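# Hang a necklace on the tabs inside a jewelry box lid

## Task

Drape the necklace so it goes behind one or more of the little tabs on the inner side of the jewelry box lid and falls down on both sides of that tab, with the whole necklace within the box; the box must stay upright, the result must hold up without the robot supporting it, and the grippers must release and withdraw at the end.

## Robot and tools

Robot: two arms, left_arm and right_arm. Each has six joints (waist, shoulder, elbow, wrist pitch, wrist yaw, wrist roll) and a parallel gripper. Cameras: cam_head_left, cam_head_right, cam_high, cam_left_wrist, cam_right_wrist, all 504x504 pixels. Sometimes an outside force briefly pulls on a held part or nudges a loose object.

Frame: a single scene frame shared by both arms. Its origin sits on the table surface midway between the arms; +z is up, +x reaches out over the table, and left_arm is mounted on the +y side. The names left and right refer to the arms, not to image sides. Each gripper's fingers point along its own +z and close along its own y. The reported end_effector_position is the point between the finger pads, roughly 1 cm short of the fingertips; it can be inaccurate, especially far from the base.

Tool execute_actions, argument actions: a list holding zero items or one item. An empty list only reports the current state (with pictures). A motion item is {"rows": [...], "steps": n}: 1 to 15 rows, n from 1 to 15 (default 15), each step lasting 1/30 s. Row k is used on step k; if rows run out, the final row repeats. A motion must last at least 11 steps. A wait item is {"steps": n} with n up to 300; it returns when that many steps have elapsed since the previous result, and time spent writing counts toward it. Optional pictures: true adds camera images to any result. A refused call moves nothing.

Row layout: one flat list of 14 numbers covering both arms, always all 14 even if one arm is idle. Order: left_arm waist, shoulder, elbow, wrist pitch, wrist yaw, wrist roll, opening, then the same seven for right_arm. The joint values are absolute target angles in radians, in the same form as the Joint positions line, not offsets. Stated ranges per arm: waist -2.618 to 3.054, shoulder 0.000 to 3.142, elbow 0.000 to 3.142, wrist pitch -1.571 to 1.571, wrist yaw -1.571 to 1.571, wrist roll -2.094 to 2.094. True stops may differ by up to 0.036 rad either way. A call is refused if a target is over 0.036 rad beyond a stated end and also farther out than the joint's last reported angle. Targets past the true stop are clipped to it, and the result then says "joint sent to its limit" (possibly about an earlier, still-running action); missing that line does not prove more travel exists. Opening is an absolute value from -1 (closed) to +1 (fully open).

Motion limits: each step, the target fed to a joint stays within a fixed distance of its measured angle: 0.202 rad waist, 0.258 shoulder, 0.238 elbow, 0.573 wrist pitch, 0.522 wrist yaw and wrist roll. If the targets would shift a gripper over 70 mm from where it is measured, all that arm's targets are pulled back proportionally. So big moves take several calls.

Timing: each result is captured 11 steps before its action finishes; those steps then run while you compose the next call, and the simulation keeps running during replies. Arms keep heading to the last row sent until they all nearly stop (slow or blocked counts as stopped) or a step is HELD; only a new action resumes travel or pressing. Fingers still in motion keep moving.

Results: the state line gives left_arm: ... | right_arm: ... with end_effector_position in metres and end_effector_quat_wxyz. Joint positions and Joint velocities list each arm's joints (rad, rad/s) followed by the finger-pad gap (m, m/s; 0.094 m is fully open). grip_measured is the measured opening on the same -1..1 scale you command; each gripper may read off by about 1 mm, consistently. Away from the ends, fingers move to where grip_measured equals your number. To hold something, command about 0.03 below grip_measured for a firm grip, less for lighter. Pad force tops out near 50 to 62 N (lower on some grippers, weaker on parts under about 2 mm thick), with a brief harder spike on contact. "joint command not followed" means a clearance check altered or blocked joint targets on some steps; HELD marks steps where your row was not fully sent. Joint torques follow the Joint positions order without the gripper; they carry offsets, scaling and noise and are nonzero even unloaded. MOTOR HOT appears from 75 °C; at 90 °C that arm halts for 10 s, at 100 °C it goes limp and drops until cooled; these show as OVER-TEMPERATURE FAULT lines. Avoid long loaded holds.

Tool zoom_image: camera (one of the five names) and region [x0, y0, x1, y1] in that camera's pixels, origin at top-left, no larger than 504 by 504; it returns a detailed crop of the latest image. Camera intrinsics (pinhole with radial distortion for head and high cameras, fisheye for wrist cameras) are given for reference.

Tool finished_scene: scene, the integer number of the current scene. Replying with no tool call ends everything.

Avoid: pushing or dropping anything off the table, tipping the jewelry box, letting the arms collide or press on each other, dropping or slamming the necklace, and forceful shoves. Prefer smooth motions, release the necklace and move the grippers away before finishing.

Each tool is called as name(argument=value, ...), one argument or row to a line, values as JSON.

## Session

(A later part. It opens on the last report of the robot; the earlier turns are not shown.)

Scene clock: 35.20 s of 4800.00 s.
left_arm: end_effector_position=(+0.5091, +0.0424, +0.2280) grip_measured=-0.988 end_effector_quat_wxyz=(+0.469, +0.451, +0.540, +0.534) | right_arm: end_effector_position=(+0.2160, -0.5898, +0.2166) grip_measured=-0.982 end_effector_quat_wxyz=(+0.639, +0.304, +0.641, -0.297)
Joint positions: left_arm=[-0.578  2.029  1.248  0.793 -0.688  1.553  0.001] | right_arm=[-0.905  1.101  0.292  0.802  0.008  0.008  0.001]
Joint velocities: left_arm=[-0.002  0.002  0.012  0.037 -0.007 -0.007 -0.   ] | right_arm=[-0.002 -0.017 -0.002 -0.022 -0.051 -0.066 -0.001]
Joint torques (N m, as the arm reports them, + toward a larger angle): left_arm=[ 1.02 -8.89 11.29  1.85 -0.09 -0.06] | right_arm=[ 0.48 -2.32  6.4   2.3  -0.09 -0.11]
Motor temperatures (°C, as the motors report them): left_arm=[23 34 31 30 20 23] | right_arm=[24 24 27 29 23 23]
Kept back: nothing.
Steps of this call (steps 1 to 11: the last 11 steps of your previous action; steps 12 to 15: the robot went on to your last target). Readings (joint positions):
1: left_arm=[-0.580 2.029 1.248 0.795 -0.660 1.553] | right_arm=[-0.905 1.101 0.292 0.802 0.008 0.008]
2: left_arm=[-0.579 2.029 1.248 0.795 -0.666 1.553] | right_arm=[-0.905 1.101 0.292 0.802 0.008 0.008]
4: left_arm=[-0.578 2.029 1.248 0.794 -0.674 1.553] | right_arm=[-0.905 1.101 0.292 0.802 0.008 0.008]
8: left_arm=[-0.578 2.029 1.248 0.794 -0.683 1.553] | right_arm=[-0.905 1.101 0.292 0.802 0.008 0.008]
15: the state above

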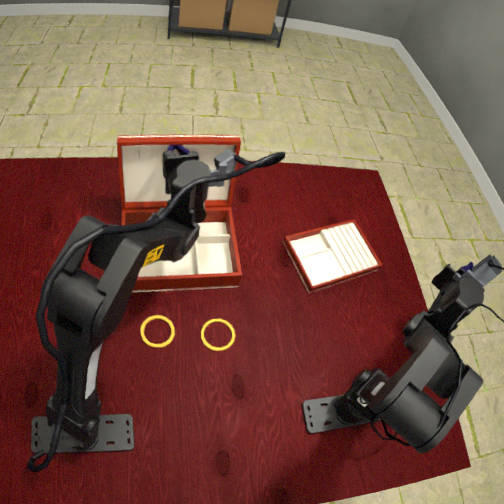

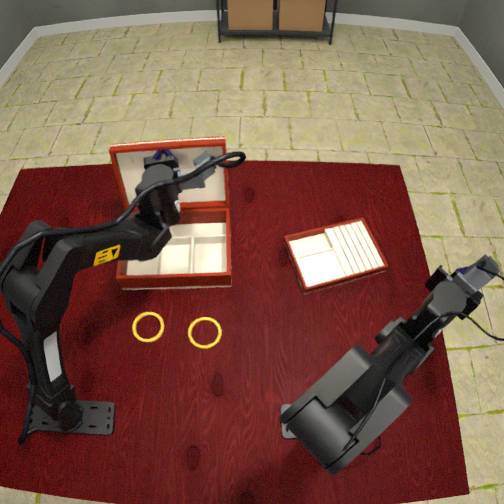

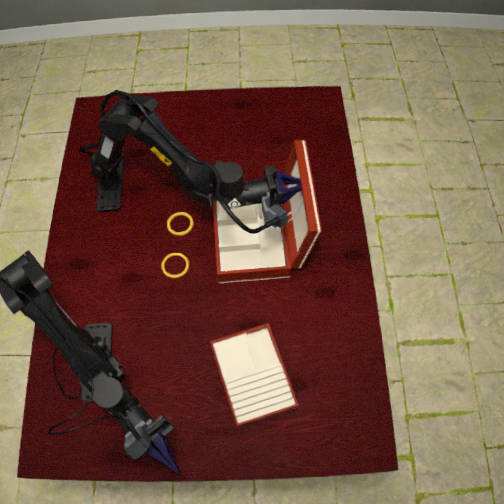

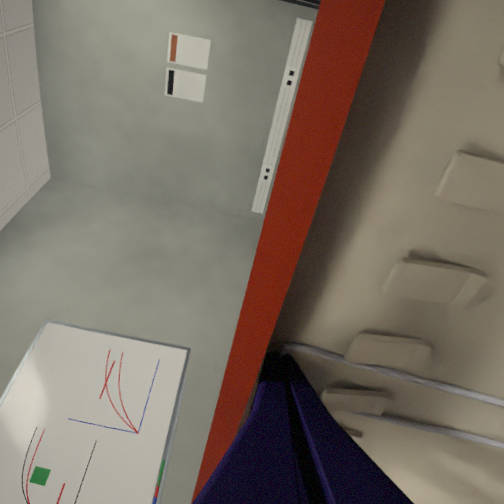

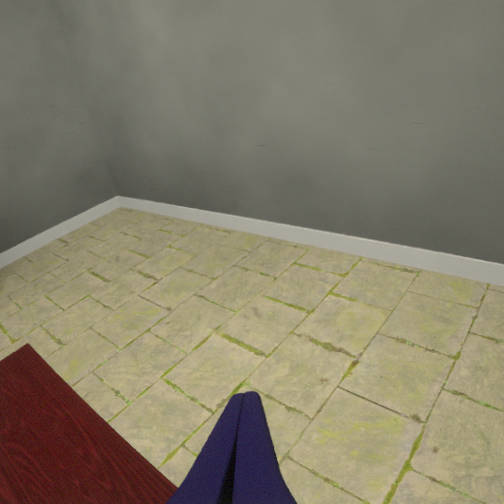

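execute_actions(
  actions=[
    {"rows":[[-0.56,2.046,1.282,0.775,-0.72,1.55,-1,-0.9,1.1,0.3,0.8,0,0,-1],[-0.555,2.046,1.282,0.775,-0.74,1.55,-1,-0.9,1.1,0.3,0.8,0,0,-1],[-0.555,2.046,1.282,0.775,-0.76,1.55,-1,-0.9,1.1,0.3,0.8,0,0,-1]],"steps":15},
  ],
)

execute_actions(
  actions=[
    {"steps":15},
  ],
  pictures=true,
)

zoom_image(
  camera="cam_left_wrist",
  region=[200,250,450,500],
)

Scene clock: 36.23 s of 4800.00 s.
left_arm: end_effector_position=(+0.5091, +0.0492, +0.2278) grip_measured=-0.988 end_effector_quat_wxyz=(+0.461, +0.443, +0.547, +0.540) | right_arm: end_effector_position=(+0.2160, -0.5898, +0.2166) grip_measured=-0.982 end_effector_quat_wxyz=(+0.639, +0.304, +0.641, -0.297)
Joint positions: left_arm=[-0.574  2.029  1.248  0.792 -0.714  1.553  0.001] | right_arm=[-0.905  1.101  0.292  0.802  0.008  0.008  0.001]
Joint velocities: left_arm=[ 0.032  0.002 -0.017 -0.022 -0.227 -0.022  0.   ] | right_arm=[ 0.007 -0.007  0.002 -0.007 -0.022  0.051  0.001]
Joint torques (N m, as the arm reports them, + toward a larger angle): left_arm=[ 1.25 -8.8  11.32  1.82 -0.1  -0.06] | right_arm=[ 0.47 -2.38  6.38  2.3  -0.12 -0.05]
Motor temperatures (°C, as the motors report them): left_arm=[23 34 32 30 20 23] | right_arm=[24 24 27 29 23 23]
Steps of this call (steps 1 to 15: the robot went on to your last target; steps 16 to 27: nothing new was sent; steps 28 to 31: the first 4 steps of this action). Readings (joint positions):
28: left_arm=[-0.578 2.029 1.248 0.793 -0.692 1.553] | right_arm=[-0.905 1.101 0.292 0.802 0.008 0.008]
29: left_arm=[-0.577 2.029 1.248 0.793 -0.697 1.553] | right_arm=[-0.905 1.101 0.292 0.802 0.008 0.008]
31: the state above

Scene clock: 36.73 s of 4800.00 s.
left_arm: end_effector_position=(+0.5087, +0.0573, +0.2277) grip_measured=-0.988 end_effector_quat_wxyz=(+0.451, +0.433, +0.556, +0.549) | right_arm: end_effector_position=(+0.2160, -0.5898, +0.2166) grip_measured=-0.982 end_effector_quat_wxyz=(+0.639, +0.304, +0.641, -0.297)
Joint positions: left_arm=[-0.569  2.029  1.248  0.792 -0.746  1.553  0.001] | right_arm=[-0.905  1.101  0.292  0.802  0.008  0.008  0.001]
Joint velocities: left_arm=[ 0.002 -0.007  0.002 -0.022 -0.051  0.037 -0.   ] | right_arm=[-0.012 -0.002  0.017 -0.037 -0.007  0.007 -0.001]
Joint torques (N m, as the arm reports them, + toward a larger angle): left_arm=[ 1.09 -8.86 11.27  1.79 -0.11 -0.06] | right_arm=[ 0.59 -2.19  6.31  2.36 -0.1  -0.09]
Motor temperatures (°C, as the motors report them): left_arm=[23 35 32 30 20 23] | right_arm=[24 24 27 29 23 23]
Kept back: nothing.
Steps of this call (steps 1 to 11: the last 11 steps of your previous action; steps 12 to 15: the robot went on to your last target). Readings (joint positions):
1: left_arm=[-0.572 2.029 1.248 0.792 -0.721 1.553] | right_arm=[-0.905 1.101 0.292 0.802 0.008 0.008]
2: left_arm=[-0.571 2.029 1.248 0.792 -0.727 1.553] | right_arm=[-0.905 1.101 0.292 0.802 0.008 0.008]
4: left_arm=[-0.569 2.029 1.248 0.792 -0.735 1.553] | right_arm=[-0.905 1.101 0.292 0.802 0.008 0.008]
8: left_arm=[-0.569 2.029 1.248 0.792 -0.742 1.553] | right_arm=[-0.905 1.101 0.292 0.802 0.008 0.008]
15: the state above

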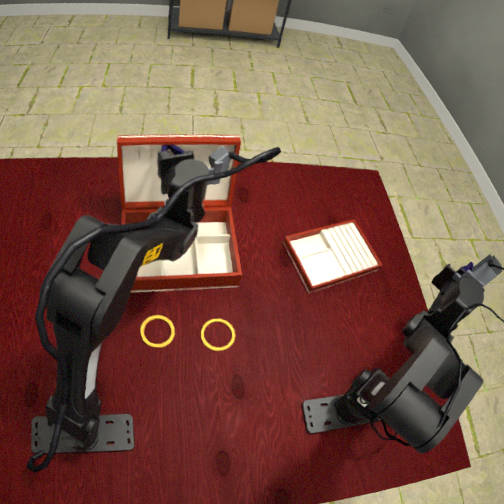

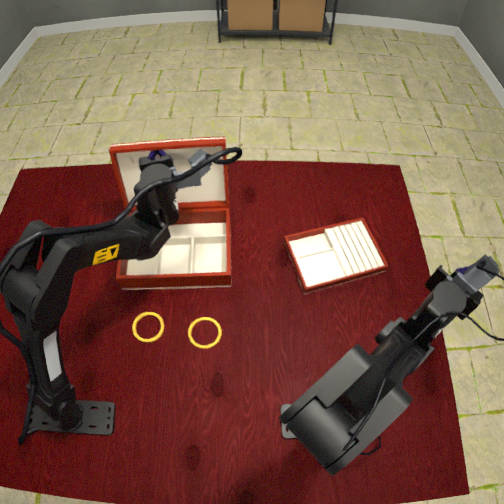

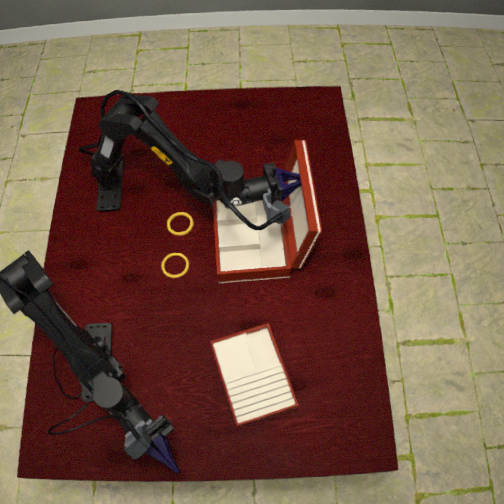

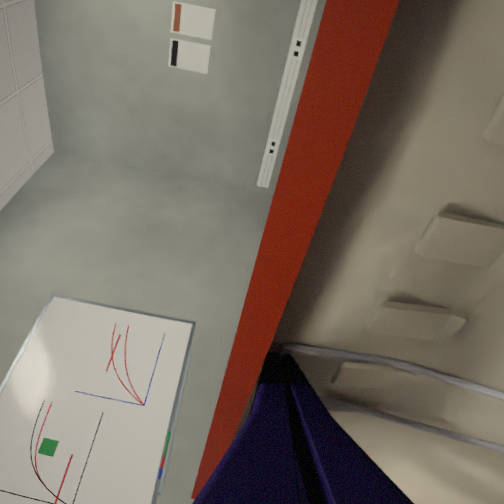

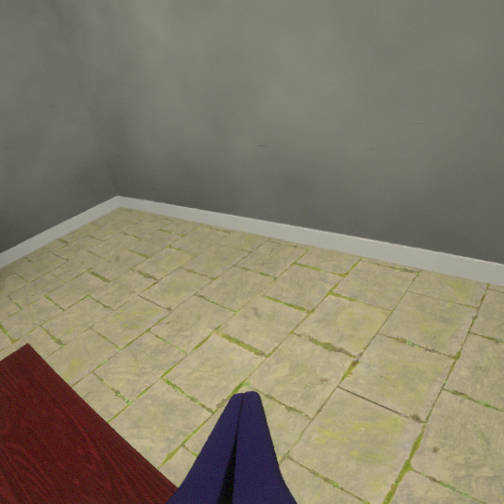

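Region (200, 250, 450, 500) of cam_left_wrist's 504x504 image, scaled by 2.016, with more detail than that image has.

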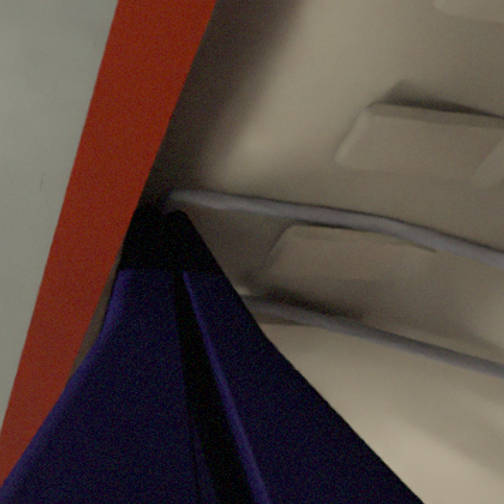

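execute_actions(
  actions=[
    {"rows":[[-0.555,2.056,1.295,0.775,-0.78,1.55,-1,-0.9,1.1,0.3,0.8,0,0,-1],[-0.55,2.056,1.295,0.775,-0.80,1.55,-1,-0.9,1.1,0.3,0.8,0,0,-1],[-0.55,2.056,1.295,0.775,-0.82,1.55,-1,-0.9,1.1,0.3,0.8,0,0,-1]],"steps":15},
  ],
)

execute_actions(
  actions=[
    {"steps":15},
  ],
  pictures=true,
)

zoom_image(
  camera="cam_left_wrist",
  region=[200,250,450,500],
)

Scene clock: 37.53 s of 4800.00 s.
left_arm: end_effector_position=(+0.5100, +0.0606, +0.2287) grip_measured=-0.988 end_effector_quat_wxyz=(+0.445, +0.424, +0.561, +0.555) | right_arm: end_effector_position=(+0.2160, -0.5898, +0.2166) grip_measured=-0.982 end_effector_quat_wxyz=(+0.639, +0.304, +0.641, -0.297)
Joint positions: left_arm=[-0.569  2.038  1.262  0.791 -0.774  1.553  0.001] | right_arm=[-0.905  1.101  0.292  0.802  0.008  0.008  0.001]
Joint velocities: left_arm=[-0.012  0.061  0.046 -0.022 -0.168 -0.007 -0.   ] | right_arm=[ 0.032 -0.002 -0.012  0.022 -0.022 -0.081  0.001]
Joint torques (N m, as the arm reports them, + toward a larger angle): left_arm=[ 1.5  -9.03 10.92  1.82 -0.12 -0.05] | right_arm=[ 0.38 -2.42  6.29  2.3  -0.13 -0.08]
Motor temperatures (°C, as the motors report them): left_arm=[23 35 32 30 20 23] | right_arm=[24 24 27 29 23 23]
Steps of this call (steps 1 to 15: the robot went on to your last target; steps 16 to 20: nothing new was sent; steps 21 to 24: the first 4 steps of this action). Readings (joint positions):
21: left_arm=[-0.569 2.030 1.250 0.792 -0.751 1.553] | right_arm=[-0.905 1.101 0.292 0.802 0.008 0.008]
22: left_arm=[-0.569 2.033 1.255 0.792 -0.757 1.553] | right_arm=[-0.905 1.101 0.292 0.802 0.008 0.008]
24: the state above

Scene clock: 38.03 s of 4800.00 s.
left_arm: end_effector_position=(+0.5092, +0.0676, +0.2285) grip_measured=-0.988 end_effector_quat_wxyz=(+0.435, +0.414, +0.569, +0.563) | right_arm: end_effector_position=(+0.2160, -0.5898, +0.2166) grip_measured=-0.982 end_effector_quat_wxyz=(+0.639, +0.304, +0.641, -0.297)
Joint positions: left_arm=[-0.567  2.039  1.264  0.791 -0.807  1.553  0.001] | right_arm=[-0.905  1.101  0.292  0.802  0.008  0.008  0.001]
Joint velocities: left_arm=[-0.007 -0.007 -0.022 -0.022 -0.066 -0.081  0.   ] | right_arm=[-0.002 -0.017 -0.012 -0.022 -0.081 -0.022  0.001]
Joint torques (N m, as the arm reports them, + toward a larger angle): left_arm=[ 1.28 -8.93 11.01  1.79 -0.1  -0.07] | right_arm=[ 0.42 -2.16  6.37  2.29 -0.12 -0.08]
Motor temperatures (°C, as the motors report them): left_arm=[23 35 32 30 20 23] | right_arm=[24 24 27 29 23 23]
Kept back: nothing.
Steps of this call (steps 1 to 11: the last 11 steps of your previous action; steps 12 to 15: the robot went on to your last target). Readings (joint positions):
1: left_arm=[-0.569 2.039 1.263 0.791 -0.780 1.553] | right_arm=[-0.905 1.101 0.292 0.802 0.008 0.008]
2: left_arm=[-0.569 2.039 1.263 0.791 -0.786 1.553] | right_arm=[-0.905 1.101 0.292 0.802 0.008 0.008]
4: left_arm=[-0.569 2.039 1.264 0.791 -0.794 1.553] | right_arm=[-0.905 1.101 0.292 0.802 0.008 0.008]
8: left_arm=[-0.567 2.039 1.264 0.791 -0.803 1.553] | right_arm=[-0.905 1.101 0.292 0.802 0.008 0.008]
15: the state above

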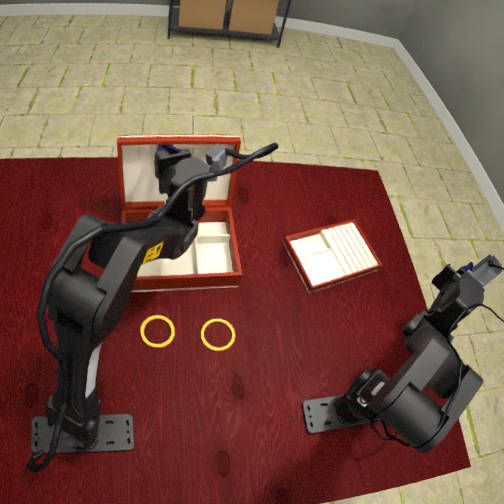

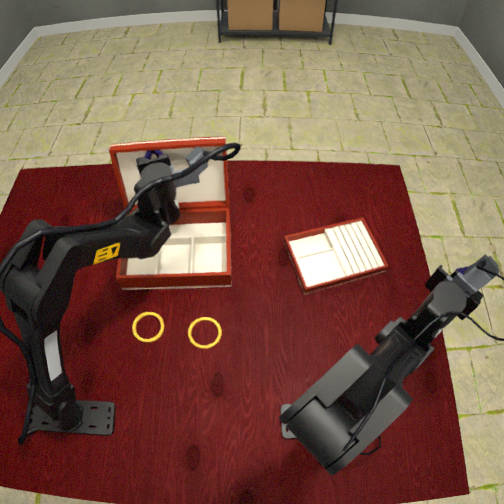

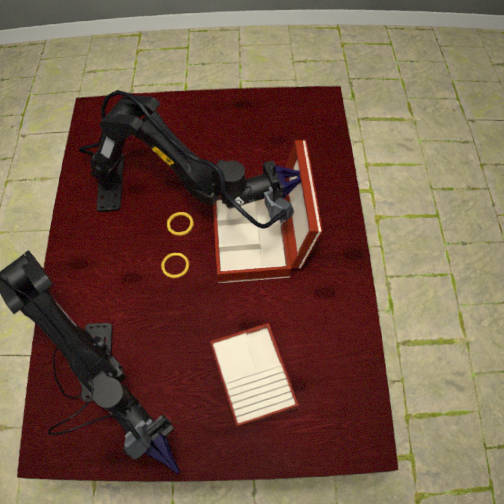

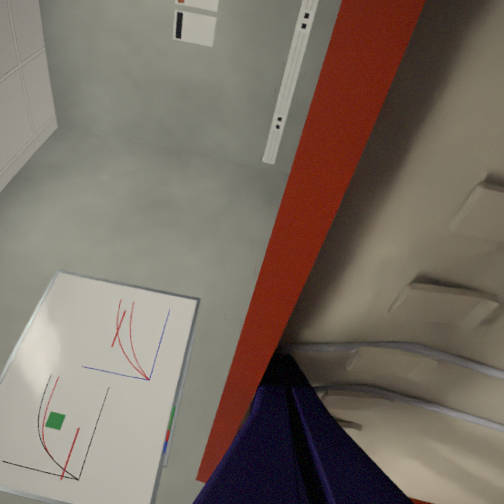

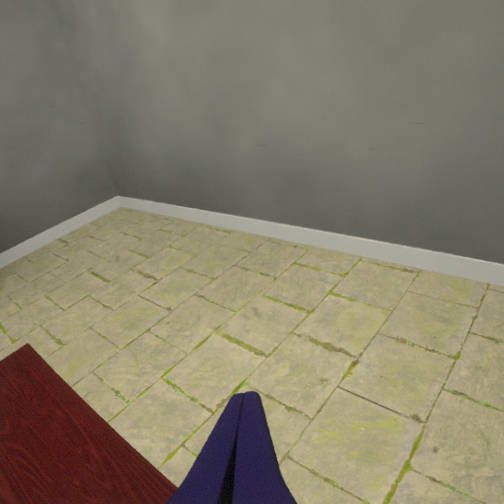

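Region (200, 250, 450, 500) of cam_left_wrist's 504x504 image, scaled by 2.016, with more detail than that image has.

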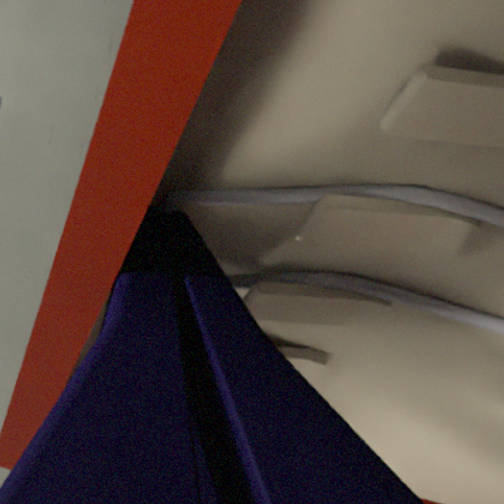

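execute_actions(
  actions=[
    {"rows":[[-0.545,2.06,1.30,0.775,-0.84,1.55,-1,-0.9,1.1,0.3,0.8,0,0,-1],[-0.54,2.06,1.30,0.775,-0.86,1.55,-1,-0.9,1.1,0.3,0.8,0,0,-1],[-0.54,2.06,1.30,0.775,-0.88,1.55,-1,-0.9,1.1,0.3,0.8,0,0,-1]],"steps":15},
  ],
)

execute_actions(
  actions=[
    {"steps":15},
  ],
  pictures=true,
)

zoom_image(
  camera="cam_left_wrist",
  region=[220,250,470,500],
)

Scene clock: 38.87 s of 4800.00 s.
left_arm: end_effector_position=(+0.5083, +0.0737, +0.2284) grip_measured=-0.988 end_effector_quat_wxyz=(+0.426, +0.405, +0.575, +0.569) | right_arm: end_effector_position=(+0.2160, -0.5898, +0.2166) grip_measured=-0.982 end_effector_quat_wxyz=(+0.639, +0.304, +0.641, -0.297)
Joint positions: left_arm=[-0.564  2.039  1.264  0.791 -0.833  1.553  0.001] | right_arm=[-0.905  1.101  0.292  0.802  0.008  0.008  0.001]
Joint velocities: left_arm=[ 0.051 -0.007 -0.012 -0.051 -0.227 -0.037  0.   ] | right_arm=[ 0.002  0.002  0.027 -0.037 -0.037 -0.022  0.001]
Joint torques (N m, as the arm reports them, + toward a larger angle): left_arm=[ 1.53 -8.61 11.37  1.77 -0.1  -0.06] | right_arm=[ 0.6  -2.34  6.43  2.32 -0.08 -0.09]
Motor temperatures (°C, as the motors report them): left_arm=[23 35 32 30 20 23] | right_arm=[24 24 27 29 23 23]
Steps of this call (steps 1 to 15: the robot went on to your last target; steps 16 to 21: nothing new was sent; steps 22 to 25: the first 4 steps of this action). Readings (joint positions):
22: left_arm=[-0.567 2.039 1.264 0.791 -0.810 1.553] | right_arm=[-0.905 1.101 0.292 0.802 0.008 0.008]
23: left_arm=[-0.566 2.039 1.264 0.791 -0.816 1.553] | right_arm=[-0.905 1.101 0.292 0.802 0.008 0.008]
25: the state above

Scene clock: 39.37 s of 4800.00 s.
left_arm: end_effector_position=(+0.5076, +0.0839, +0.2282) grip_measured=-0.988 end_effector_quat_wxyz=(+0.414, +0.393, +0.584, +0.577) | right_arm: end_effector_position=(+0.2160, -0.5898, +0.2166) grip_measured=-0.982 end_effector_quat_wxyz=(+0.639, +0.304, +0.641, -0.297)
Joint positions: left_arm=[-0.555  2.039  1.264  0.79  -0.867  1.553  0.001] | right_arm=[-0.905  1.101  0.292  0.802  0.008  0.008  0.001]
Joint velocities: left_arm=[ 0.007  0.002  0.012 -0.037 -0.051  0.051 -0.001] | right_arm=[-0.007 -0.007 -0.012 -0.022 -0.051 -0.066 -0.   ]
Joint torques (N m, as the arm reports them, + toward a larger angle): left_arm=[ 1.12 -8.59 11.36  1.75 -0.1  -0.07] | right_arm=[ 0.37 -2.41  6.35  2.32 -0.1  -0.11]
Motor temperatures (°C, as the motors report them): left_arm=[23 35 32 30 20 23] | right_arm=[24 24 27 29 23 23]
Kept back: nothing.
Steps of this call (steps 1 to 11: the last 11 steps of your previous action; steps 12 to 15: the robot went on to your last target). Readings (joint positions):
1: left_arm=[-0.562 2.039 1.264 0.791 -0.840 1.553] | right_arm=[-0.905 1.101 0.292 0.802 0.008 0.008]
2: left_arm=[-0.559 2.039 1.264 0.791 -0.846 1.553] | right_arm=[-0.905 1.101 0.292 0.802 0.008 0.008]
4: left_arm=[-0.556 2.039 1.264 0.790 -0.854 1.553] | right_arm=[-0.905 1.101 0.292 0.802 0.008 0.008]
8: left_arm=[-0.555 2.039 1.264 0.790 -0.863 1.553] | right_arm=[-0.905 1.101 0.292 0.802 0.008 0.008]
15: the state above

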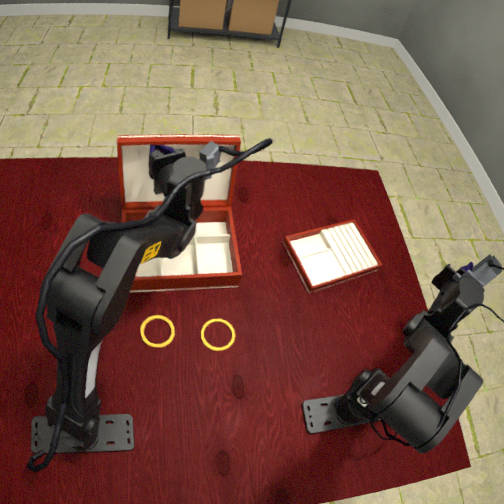

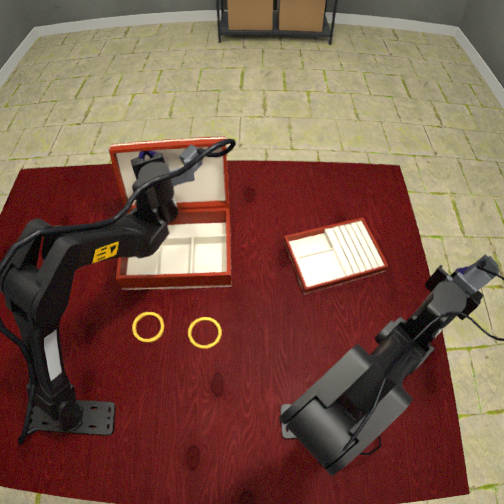

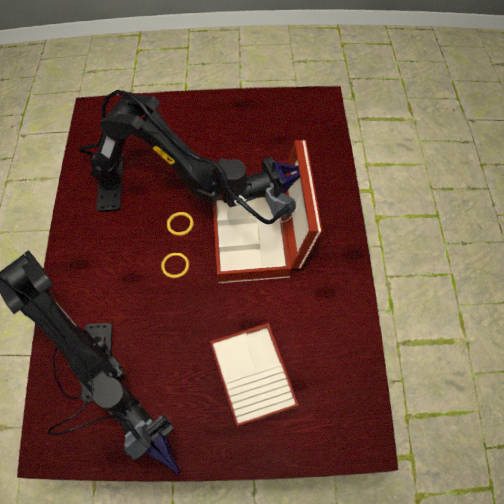

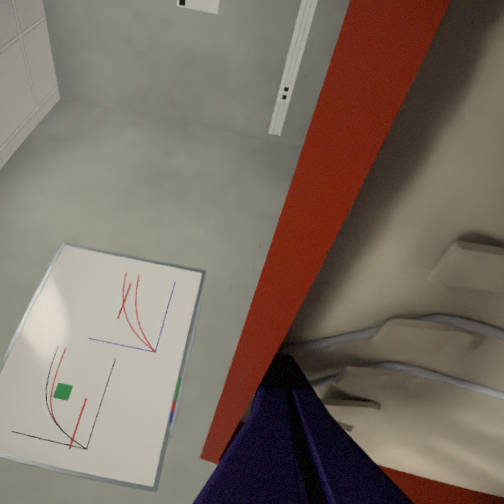

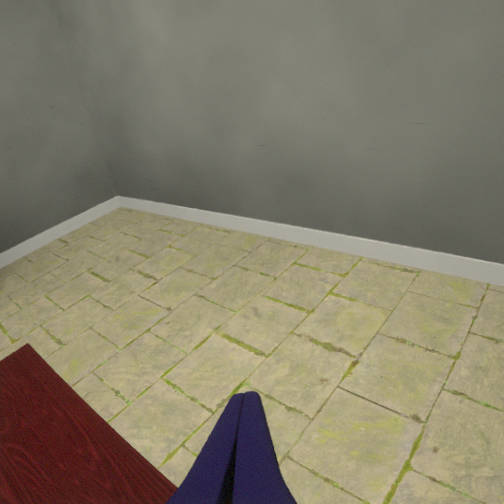

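Region (220, 250, 470, 500) of cam_left_wrist's 504x504 image, scaled by 2.016, with more detail than that image has.

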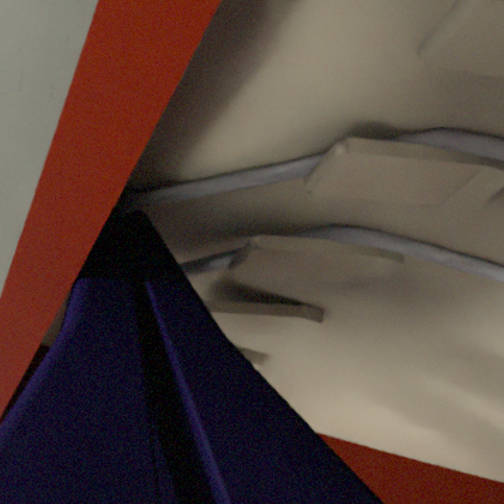

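execute_actions(
  actions=[
    {"rows":[[-0.54,2.06,1.30,0.775,-0.88,1.55,-0.93,-0.9,1.1,0.3,0.8,0,0,-1],[-0.54,2.06,1.30,0.775,-0.88,1.55,-0.88,-0.9,1.1,0.3,0.8,0,0,-1],[-0.54,2.06,1.30,0.775,-0.88,1.55,-0.86,-0.9,1.1,0.3,0.8,0,0,-1],[-0.54,2.06,1.30,0.775,-0.88,1.55,-0.86,-0.9,1.1,0.3,0.8,0,0,-1],[-0.54,2.06,1.30,0.775,-0.88,1.55,-0.86,-0.9,1.1,0.3,0.8,0,0,-1],[-0.54,2.02,1.25,0.775,-0.88,1.55,-0.86,-0.9,1.1,0.3,0.8,0,0,-1],[-0.54,2.01,1.24,0.775,-0.88,1.55,-0.86,-0.9,1.1,0.3,0.8,0,0,-1],[-0.54,2.0,1.23,0.775,-0.88,1.55,-0.86,-0.9,1.1,0.3,0.8,0,0,-1],[-0.54,1.99,1.22,0.775,-0.88,1.55,-0.86,-0.9,1.1,0.3,0.8,0,0,-1],[-0.54,1.98,1.21,0.775,-0.88,1.55,-0.86,-0.9,1.1,0.3,0.8,0,0,-1]],"steps":15},
  ],
)

execute_actions(
  actions=[
    {"steps":18},
  ],
  pictures=true,
)

Scene clock: 40.30 s of 4800.00 s.
left_arm: end_effector_position=(+0.5077, +0.0843, +0.2254) grip_measured=-0.865 end_effector_quat_wxyz=(+0.410, +0.395, +0.585, +0.578) | right_arm: end_effector_position=(+0.2160, -0.5898, +0.2166) grip_measured=-0.982 end_effector_quat_wxyz=(+0.639, +0.304, +0.641, -0.297)
Joint positions: left_arm=[-0.555  2.043  1.264  0.786 -0.87   1.553  0.006] | right_arm=[-0.905  1.101  0.292  0.802  0.008  0.008  0.001]
Joint velocities: left_arm=[-0.012  0.012 -0.002 -0.022 -0.007 -0.051  0.006] | right_arm=[ 0.002 -0.007  0.002 -0.022 -0.022 -0.037 -0.001]
Joint torques (N m, as the arm reports them, + toward a larger angle): left_arm=[ 1.15 -9.04 11.37  1.8  -0.02 -0.06] | right_arm=[ 0.63 -2.38  6.26  2.29 -0.18 -0.14]
Motor temperatures (°C, as the motors report them): left_arm=[23 35 32 30 20 23] | right_arm=[24 24 27 29 23 23]
Steps of this call (steps 1 to 15: the robot went on to your last target; steps 16 to 24: nothing new was sent; steps 25 to 28: the first 4 steps of this action). Readings (joint positions):
25: left_arm=[-0.555 2.039 1.264 0.789 -0.867 1.553] | right_arm=[-0.905 1.101 0.292 0.802 0.008 0.008]
26: left_arm=[-0.555 2.040 1.264 0.786 -0.869 1.553] | right_arm=[-0.905 1.101 0.292 0.802 0.008 0.008]
28: the state above

Scene clock: 40.90 s of 4800.00 s.
left_arm: end_effector_position=(+0.5002, +0.0901, +0.2276) grip_measured=-0.862 end_effector_quat_wxyz=(+0.405, +0.398, +0.586, +0.578) | right_arm: end_effector_position=(+0.2160, -0.5898, +0.2166) grip_measured=-0.982 end_effector_quat_wxyz=(+0.639, +0.304, +0.641, -0.297)
Joint positions: left_arm=[-0.553  2.006  1.226  0.776 -0.872  1.553  0.007] | right_arm=[-0.905  1.101  0.292  0.802  0.008  0.008  0.001]
Joint velocities: left_arm=[-0.007  0.002 -0.012 -0.037 -0.022 -0.007  0.   ] | right_arm=[-0.012 -0.002 -0.022 -0.022 -0.066  0.007  0.001]
Joint torques (N m, as the arm reports them, + toward a larger angle): left_arm=[  0.98 -11.77   6.89   1.9   -0.07  -0.06] | right_arm=[ 0.47 -2.43  6.54  2.31 -0.11 -0.11]
Motor temperatures (°C, as the motors report them): left_arm=[23 35 32 30 20 23] | right_arm=[24 24 27 29 23 23]
Kept back: nothing.
Steps of this call (steps 1 to 11: the last 11 steps of your previous action; steps 12 to 18: the robot went on to your last target). Readings (joint positions):
1: left_arm=[-0.555 2.044 1.264 0.786 -0.872 1.553] | right_arm=[-0.905 1.101 0.292 0.802 0.008 0.008]
2: left_arm=[-0.555 2.044 1.264 0.786 -0.872 1.553] | right_arm=[-0.905 1.101 0.292 0.802 0.008 0.008]
4: left_arm=[-0.555 2.039 1.261 0.784 -0.872 1.553] | right_arm=[-0.905 1.101 0.292 0.802 0.008 0.008]
8: left_arm=[-0.554 2.010 1.230 0.778 -0.872 1.553] | right_arm=[-0.905 1.101 0.292 0.802 0.008 0.008]
18: the state above

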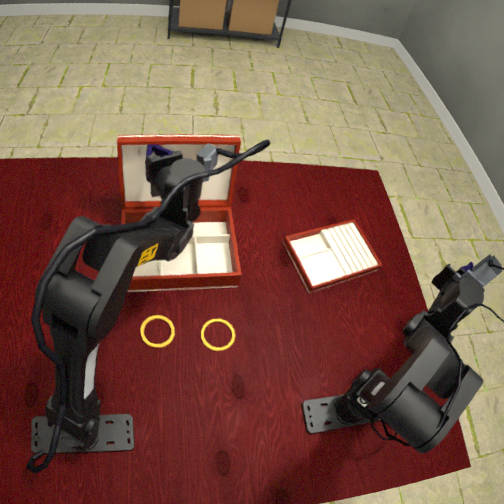

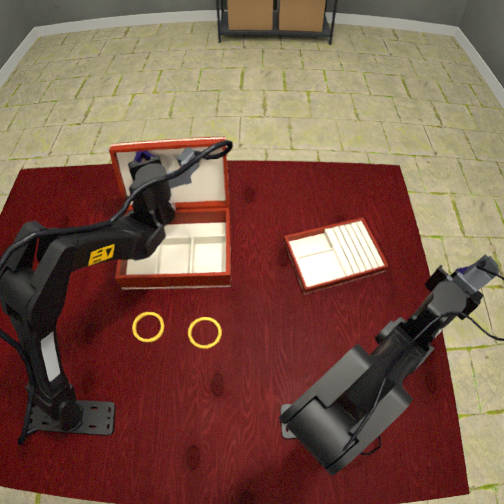

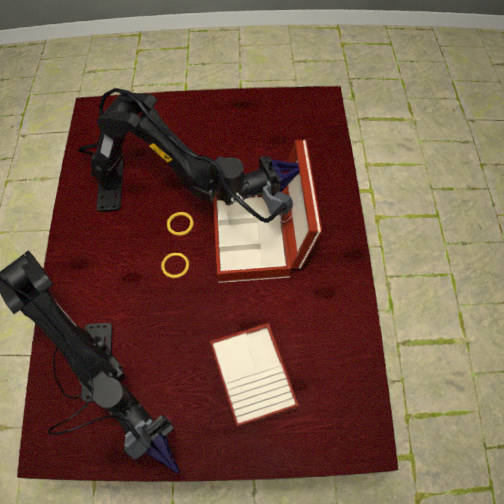

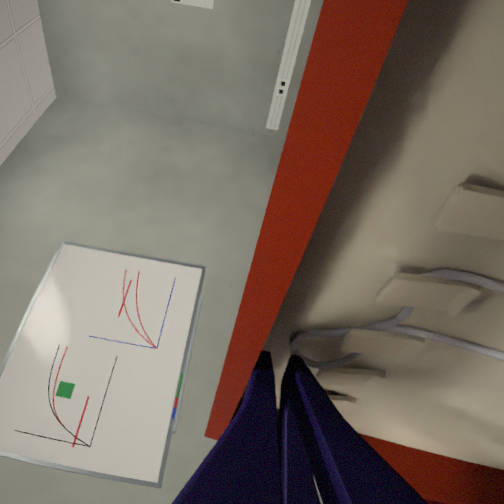

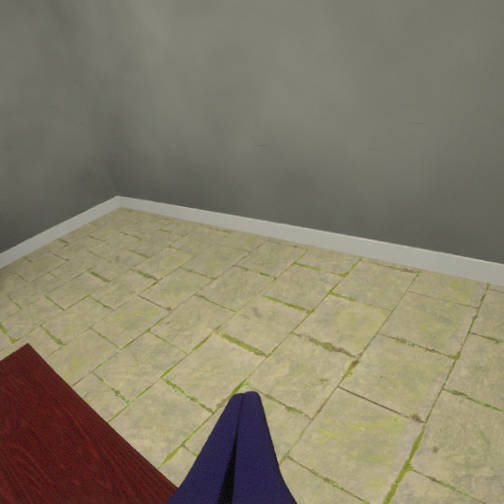

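Chain came free. Withdraw.

execute_actions(
  actions=[
    {"rows":[[-0.54,1.96,1.19,0.775,-0.88,1.55,-0.9,-0.9,1.1,0.3,0.8,0,0,-1],[-0.54,1.94,1.17,0.77,-0.88,1.55,-0.9,-0.9,1.1,0.3,0.8,0,0,-1],[-0.54,1.92,1.15,0.76,-0.88,1.55,-0.9,-0.9,1.1,0.3,0.8,0,0,-1],[-0.54,1.9,1.13,0.75,-0.88,1.55,-0.9,-0.9,1.1,0.3,0.8,0,0,-1],[-0.54,1.86,1.10,0.73,-0.88,1.55,-0.9,-0.9,1.1,0.3,0.8,0,0,-1],[-0.54,1.82,1.07,0.71,-0.88,1.55,-0.9,-0.9,1.1,0.3,0.8,0,0,-1],[-0.54,1.78,1.04,0.69,-0.88,1.55,-0.9,-0.9,1.1,0.3,0.8,0,0,-1],[-0.54,1.72,1.01,0.66,-0.88,1.55,-0.9,-0.9,1.1,0.3,0.8,0,0,-1],[-0.54,1.65,0.98,0.62,-0.86,1.55,-0.9,-0.9,1.1,0.3,0.8,0,0,-1],[-0.54,1.58,0.95,0.58,-0.84,1.55,-0.9,-0.9,1.1,0.3,0.8,0,0,-1],[-0.54,1.5,0.92,0.54,-0.82,1.55,-0.9,-0.9,1.1,0.3,0.8,0,0,-1]],"steps":15},
  ],
)

execute_actions(
  actions=[
    {"steps":25},
  ],
  pictures=true,
)

Scene clock: 41.80 s of 4800.00 s.
left_arm: end_effector_position=(+0.4909, +0.0953, +0.2296) grip_measured=-0.898 end_effector_quat_wxyz=(+0.402, +0.401, +0.586, +0.578) | right_arm: end_effector_position=(+0.2160, -0.5898, +0.2166) grip_measured=-0.982 end_effector_quat_wxyz=(+0.639, +0.304, +0.641, -0.297)
Joint positions: left_arm=[-0.553  1.964  1.18   0.771 -0.872  1.553  0.005] | right_arm=[-0.905  1.101  0.292  0.802  0.008  0.008  0.001]
Joint velocities: left_arm=[-0.022 -0.549 -0.589 -0.11   0.007  0.037 -0.001] | right_arm=[-0.012 -0.017  0.002 -0.007 -0.022  0.022 -0.001]
Joint torques (N m, as the arm reports them, + toward a larger angle): left_arm=[  0.98 -11.84   6.8    1.86  -0.06  -0.06] | right_arm=[ 0.56 -2.5   6.41  2.3  -0.1  -0.11]
Motor temperatures (°C, as the motors report them): left_arm=[23 36 32 30 20 23] | right_arm=[24 24 27 29 23 23]
Steps of this call (steps 1 to 15: the robot went on to your last target; steps 16 to 23: nothing new was sent; steps 24 to 27: the first 4 steps of this action). Readings (joint positions):
24: left_arm=[-0.553 2.004 1.224 0.776 -0.872 1.553] | right_arm=[-0.905 1.101 0.292 0.802 0.008 0.008]
25: left_arm=[-0.553 1.996 1.214 0.776 -0.872 1.553] | right_arm=[-0.905 1.101 0.292 0.802 0.008 0.008]
27: the state above

Scene clock: 42.63 s of 4800.00 s.
left_arm: end_effector_position=(+0.4079, +0.1376, +0.3076) grip_measured=-0.898 end_effector_quat_wxyz=(+0.421, +0.403, +0.578, +0.571) | right_arm: end_effector_position=(+0.2160, -0.5898, +0.2166) grip_measured=-0.982 end_effector_quat_wxyz=(+0.639, +0.304, +0.641, -0.297)
Joint positions: left_arm=[-0.55   1.489  0.941  0.559 -0.831  1.553  0.005] | right_arm=[-0.905  1.101  0.292  0.802  0.008  0.008  0.001]
Joint velocities: left_arm=[ 0.007 -0.027 -0.012 -0.081  0.007  0.022 -0.001] | right_arm=[-0.007  0.012 -0.007  0.051 -0.007 -0.022  0.001]
Joint torques (N m, as the arm reports them, + toward a larger angle): left_arm=[ 0.77 -4.97  7.11  1.78  0.18 -0.07] | right_arm=[ 0.48 -2.4   6.36  2.34 -0.07 -0.1 ]
Motor temperatures (°C, as the motors report them): left_arm=[23 36 32 30 20 23] | right_arm=[24 24 27 29 23 23]
Kept back: nothing.
Steps of this call (steps 1 to 11: the last 11 steps of your previous action; steps 12 to 25: the robot went on to your last target). Readings (joint positions):
1: left_arm=[-0.553 1.941 1.159 0.765 -0.872 1.553] | right_arm=[-0.905 1.101 0.292 0.802 0.008 0.008]
2: left_arm=[-0.553 1.912 1.133 0.755 -0.872 1.553] | right_arm=[-0.905 1.101 0.292 0.802 0.008 0.008]
4: left_arm=[-0.553 1.837 1.074 0.727 -0.872 1.553] | right_arm=[-0.905 1.101 0.292 0.802 0.008 0.008]
8: left_arm=[-0.553 1.603 0.953 0.622 -0.854 1.553] | right_arm=[-0.905 1.101 0.292 0.802 0.008 0.008]
25: the state above

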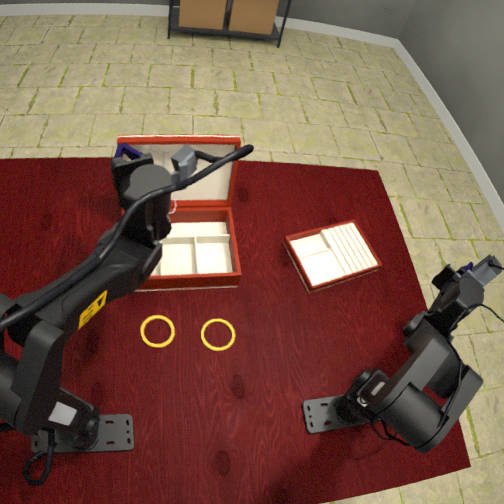

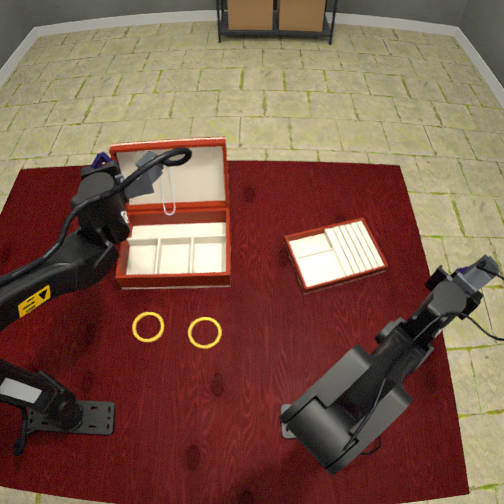

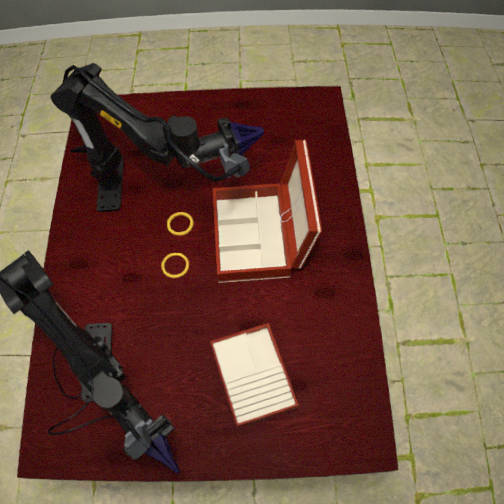

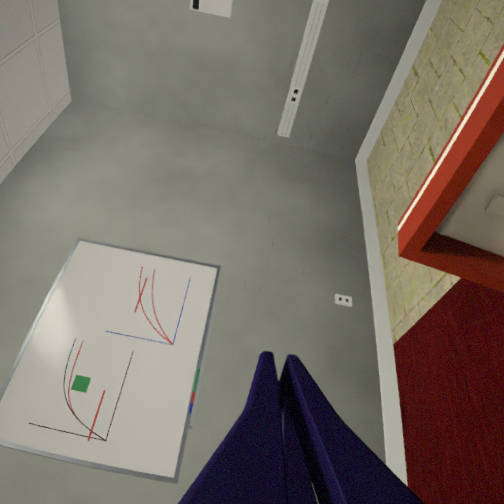

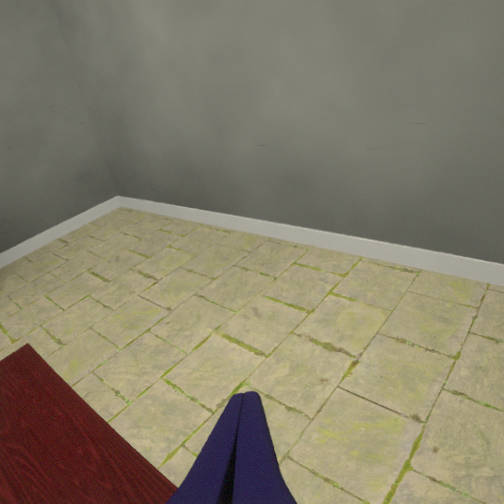

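It hangs. Retreat.

execute_actions(
  actions=[
    {"rows":[[-0.3,1.2,0.8,0.2,-0.4,1.0,-0.95,-0.9,1.1,0.3,0.8,0,0,-1],[-0.1,1.1,0.8,0.1,-0.3,0.8,-0.95,-0.9,1.1,0.3,0.8,0,0,-1],[0.3,0.7,0.7,-0.25,0,0,-0.95,-0.9,1.1,0.3,0.8,0,0,-1]],"steps":15},
  ],
)

execute_actions(
  actions=[
    {"steps":50},
  ],
  pictures=true,
)

zoom_image(
  camera="cam_head_left",
  region=[100,120,260,300],
)

Scene clock: 43.30 s of 4800.00 s.
left_arm: end_effector_position=(+0.3839, +0.1856, +0.2793) grip_measured=-0.948 end_effector_quat_wxyz=(+0.471, +0.403, +0.640, +0.454) | right_arm: end_effector_position=(+0.2160, -0.5898, +0.2166) grip_measured=-0.982 end_effector_quat_wxyz=(+0.639, +0.304, +0.641, -0.297)
Joint positions: left_arm=[-0.365  1.263  0.809  0.288 -0.52   1.246  0.002] | right_arm=[-0.905  1.101  0.292  0.802  0.008  0.008  0.001]
Joint velocities: left_arm=[ 1.609 -1.766 -0.838 -2.19   2.044 -2.044 -0.001] | right_arm=[ 0.007 -0.012 -0.007 -0.037 -0.022 -0.022  0.   ]
Joint torques (N m, as the arm reports them, + toward a larger angle): left_arm=[-0.89 -5.04  7.58  1.98  0.06 -0.13] | right_arm=[ 0.43 -2.39  6.39  2.33 -0.13 -0.1 ]
Motor temperatures (°C, as the motors report them): left_arm=[23 36 32 30 20 23] | right_arm=[24 24 27 29 23 23]
Steps of this call (steps 1 to 16: the robot went on to your last target; steps 17 to 20: the first 4 steps of this action). Readings (joint positions):
17: left_arm=[-0.527 1.460 0.926 0.515 -0.754 1.479] | right_arm=[-0.905 1.101 0.292 0.802 0.008 0.008]
18: left_arm=[-0.482 1.397 0.884 0.433 -0.653 1.383] | right_arm=[-0.905 1.101 0.292 0.802 0.008 0.008]
20: the state above

Scene clock: 44.97 s of 4800.00 s.
left_arm: end_effector_position=(+0.2534, +0.3331, +0.2970) grip_measured=-0.948 end_effector_quat_wxyz=(+0.617, -0.132, +0.768, +0.112) | right_arm: end_effector_position=(+0.2160, -0.5898, +0.2166) grip_measured=-0.982 end_effector_quat_wxyz=(+0.639, +0.304, +0.641, -0.297)
Joint positions: left_arm=[ 0.295  0.691  0.704 -0.227 -0.01   0.007  0.002] | right_arm=[-0.905  1.101  0.292  0.802  0.008  0.008  0.001]
Joint velocities: left_arm=[-0.007  0.002 -0.002 -0.037  0.022  0.022  0.001] | right_arm=[-0.012  0.002  0.002 -0.022  0.022 -0.037 -0.001]
Joint torques (N m, as the arm reports them, + toward a larger angle): left_arm=[ 0.4   0.96  8.88  1.98  0.16 -0.11] | right_arm=[ 0.46 -2.38  6.46  2.3  -0.13 -0.12]
Motor temperatures (°C, as the motors report them): left_arm=[23 35 32 31 20 23] | right_arm=[24 24 27 29 23 23]
Kept back: nothing.
Steps of this call (steps 1 to 11: the last 11 steps of your previous action; steps 12 to 45: the robot went on to your last target; steps 46 to 50: nothing new was sent). Readings (joint positions):
1: left_arm=[-0.306 1.200 0.783 0.210 -0.445 1.171] | right_arm=[-0.905 1.101 0.292 0.802 0.008 0.008]
2: left_arm=[-0.243 1.131 0.758 0.128 -0.367 1.086] | right_arm=[-0.905 1.101 0.292 0.802 0.008 0.008]
4: left_arm=[-0.100 0.976 0.717 -0.020 -0.237 0.896] | right_arm=[-0.905 1.101 0.292 0.802 0.008 0.008]
8: left_arm=[0.198 0.717 0.704 -0.135 -0.112 0.507] | right_arm=[-0.905 1.101 0.292 0.802 0.008 0.008]
50: the state above
All arms were judged still, so your last target was given up. Only a new action makes them travel on or press farther. Fingers that are still opening or closing keep moving.

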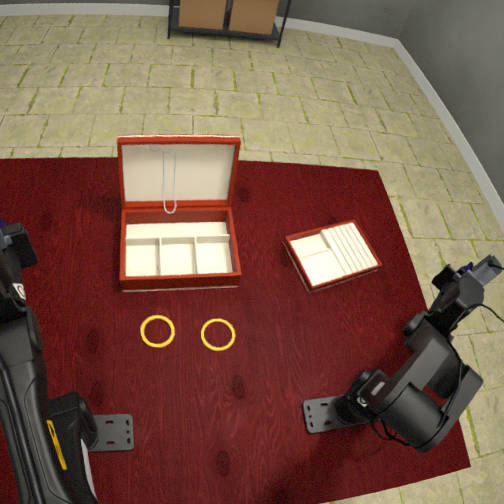

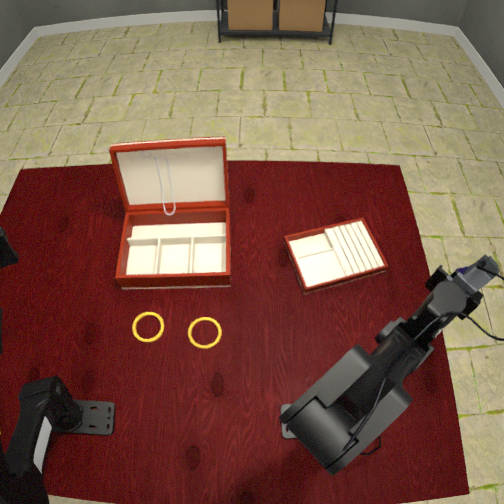

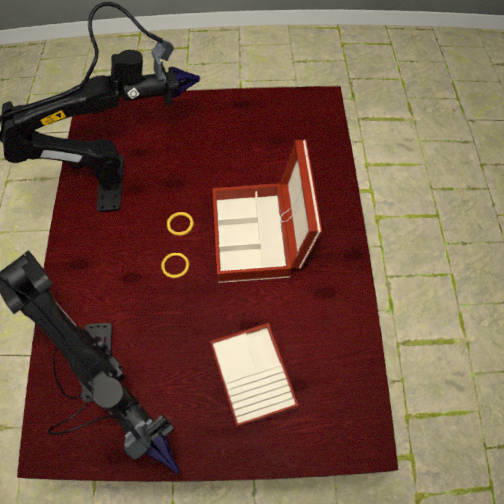

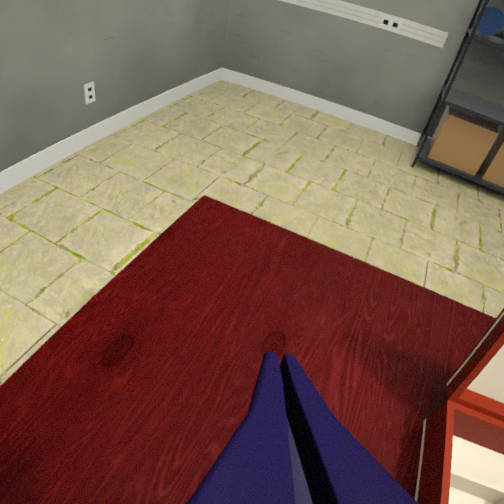

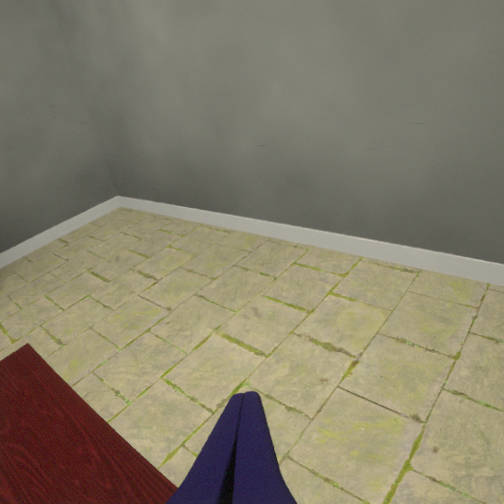

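Region (100, 120, 260, 300) of cam_head_left's 504x504 image, scaled by 2.800, with more detail than that image has.

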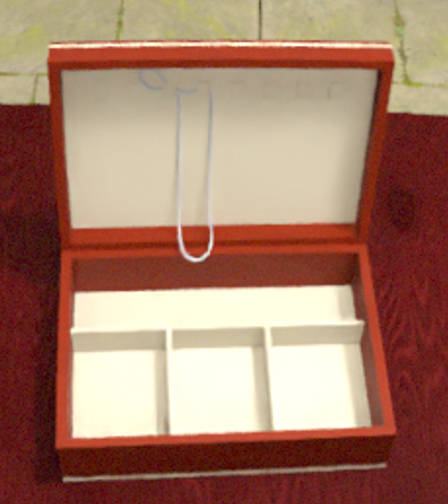

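zoom_image(
  camera="cam_head_left",
  region=[125,130,205,175],
)

zoom_image(
  camera="cam_high",
  region=[260,150,340,260],
)

Region (125, 130, 205, 175) of cam_head_left's 504x504 image, scaled by 6.300, with more detail than that image has; it fills the top 284 rows of this view, and the rest is white.

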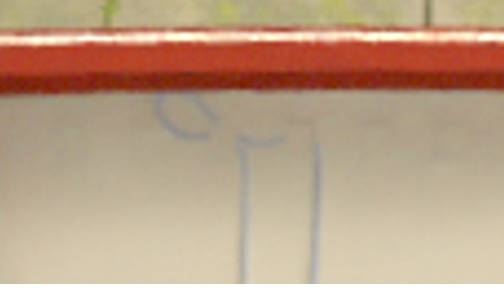

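Region (260, 150, 340, 260) of cam_high's 504x504 image, scaled by 4.582, with more detail than that image has; it fills the left 367 columns of this view, and the rest is white.

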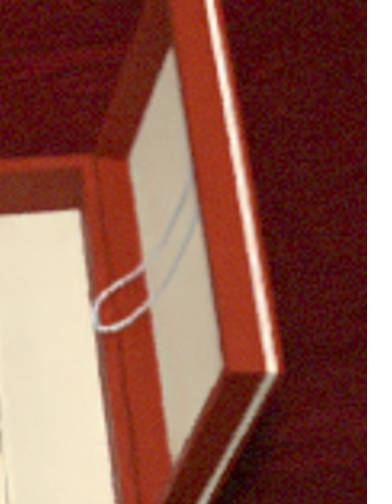

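finished_scene(
  scene=2,
)

The scene is finished: the task was done.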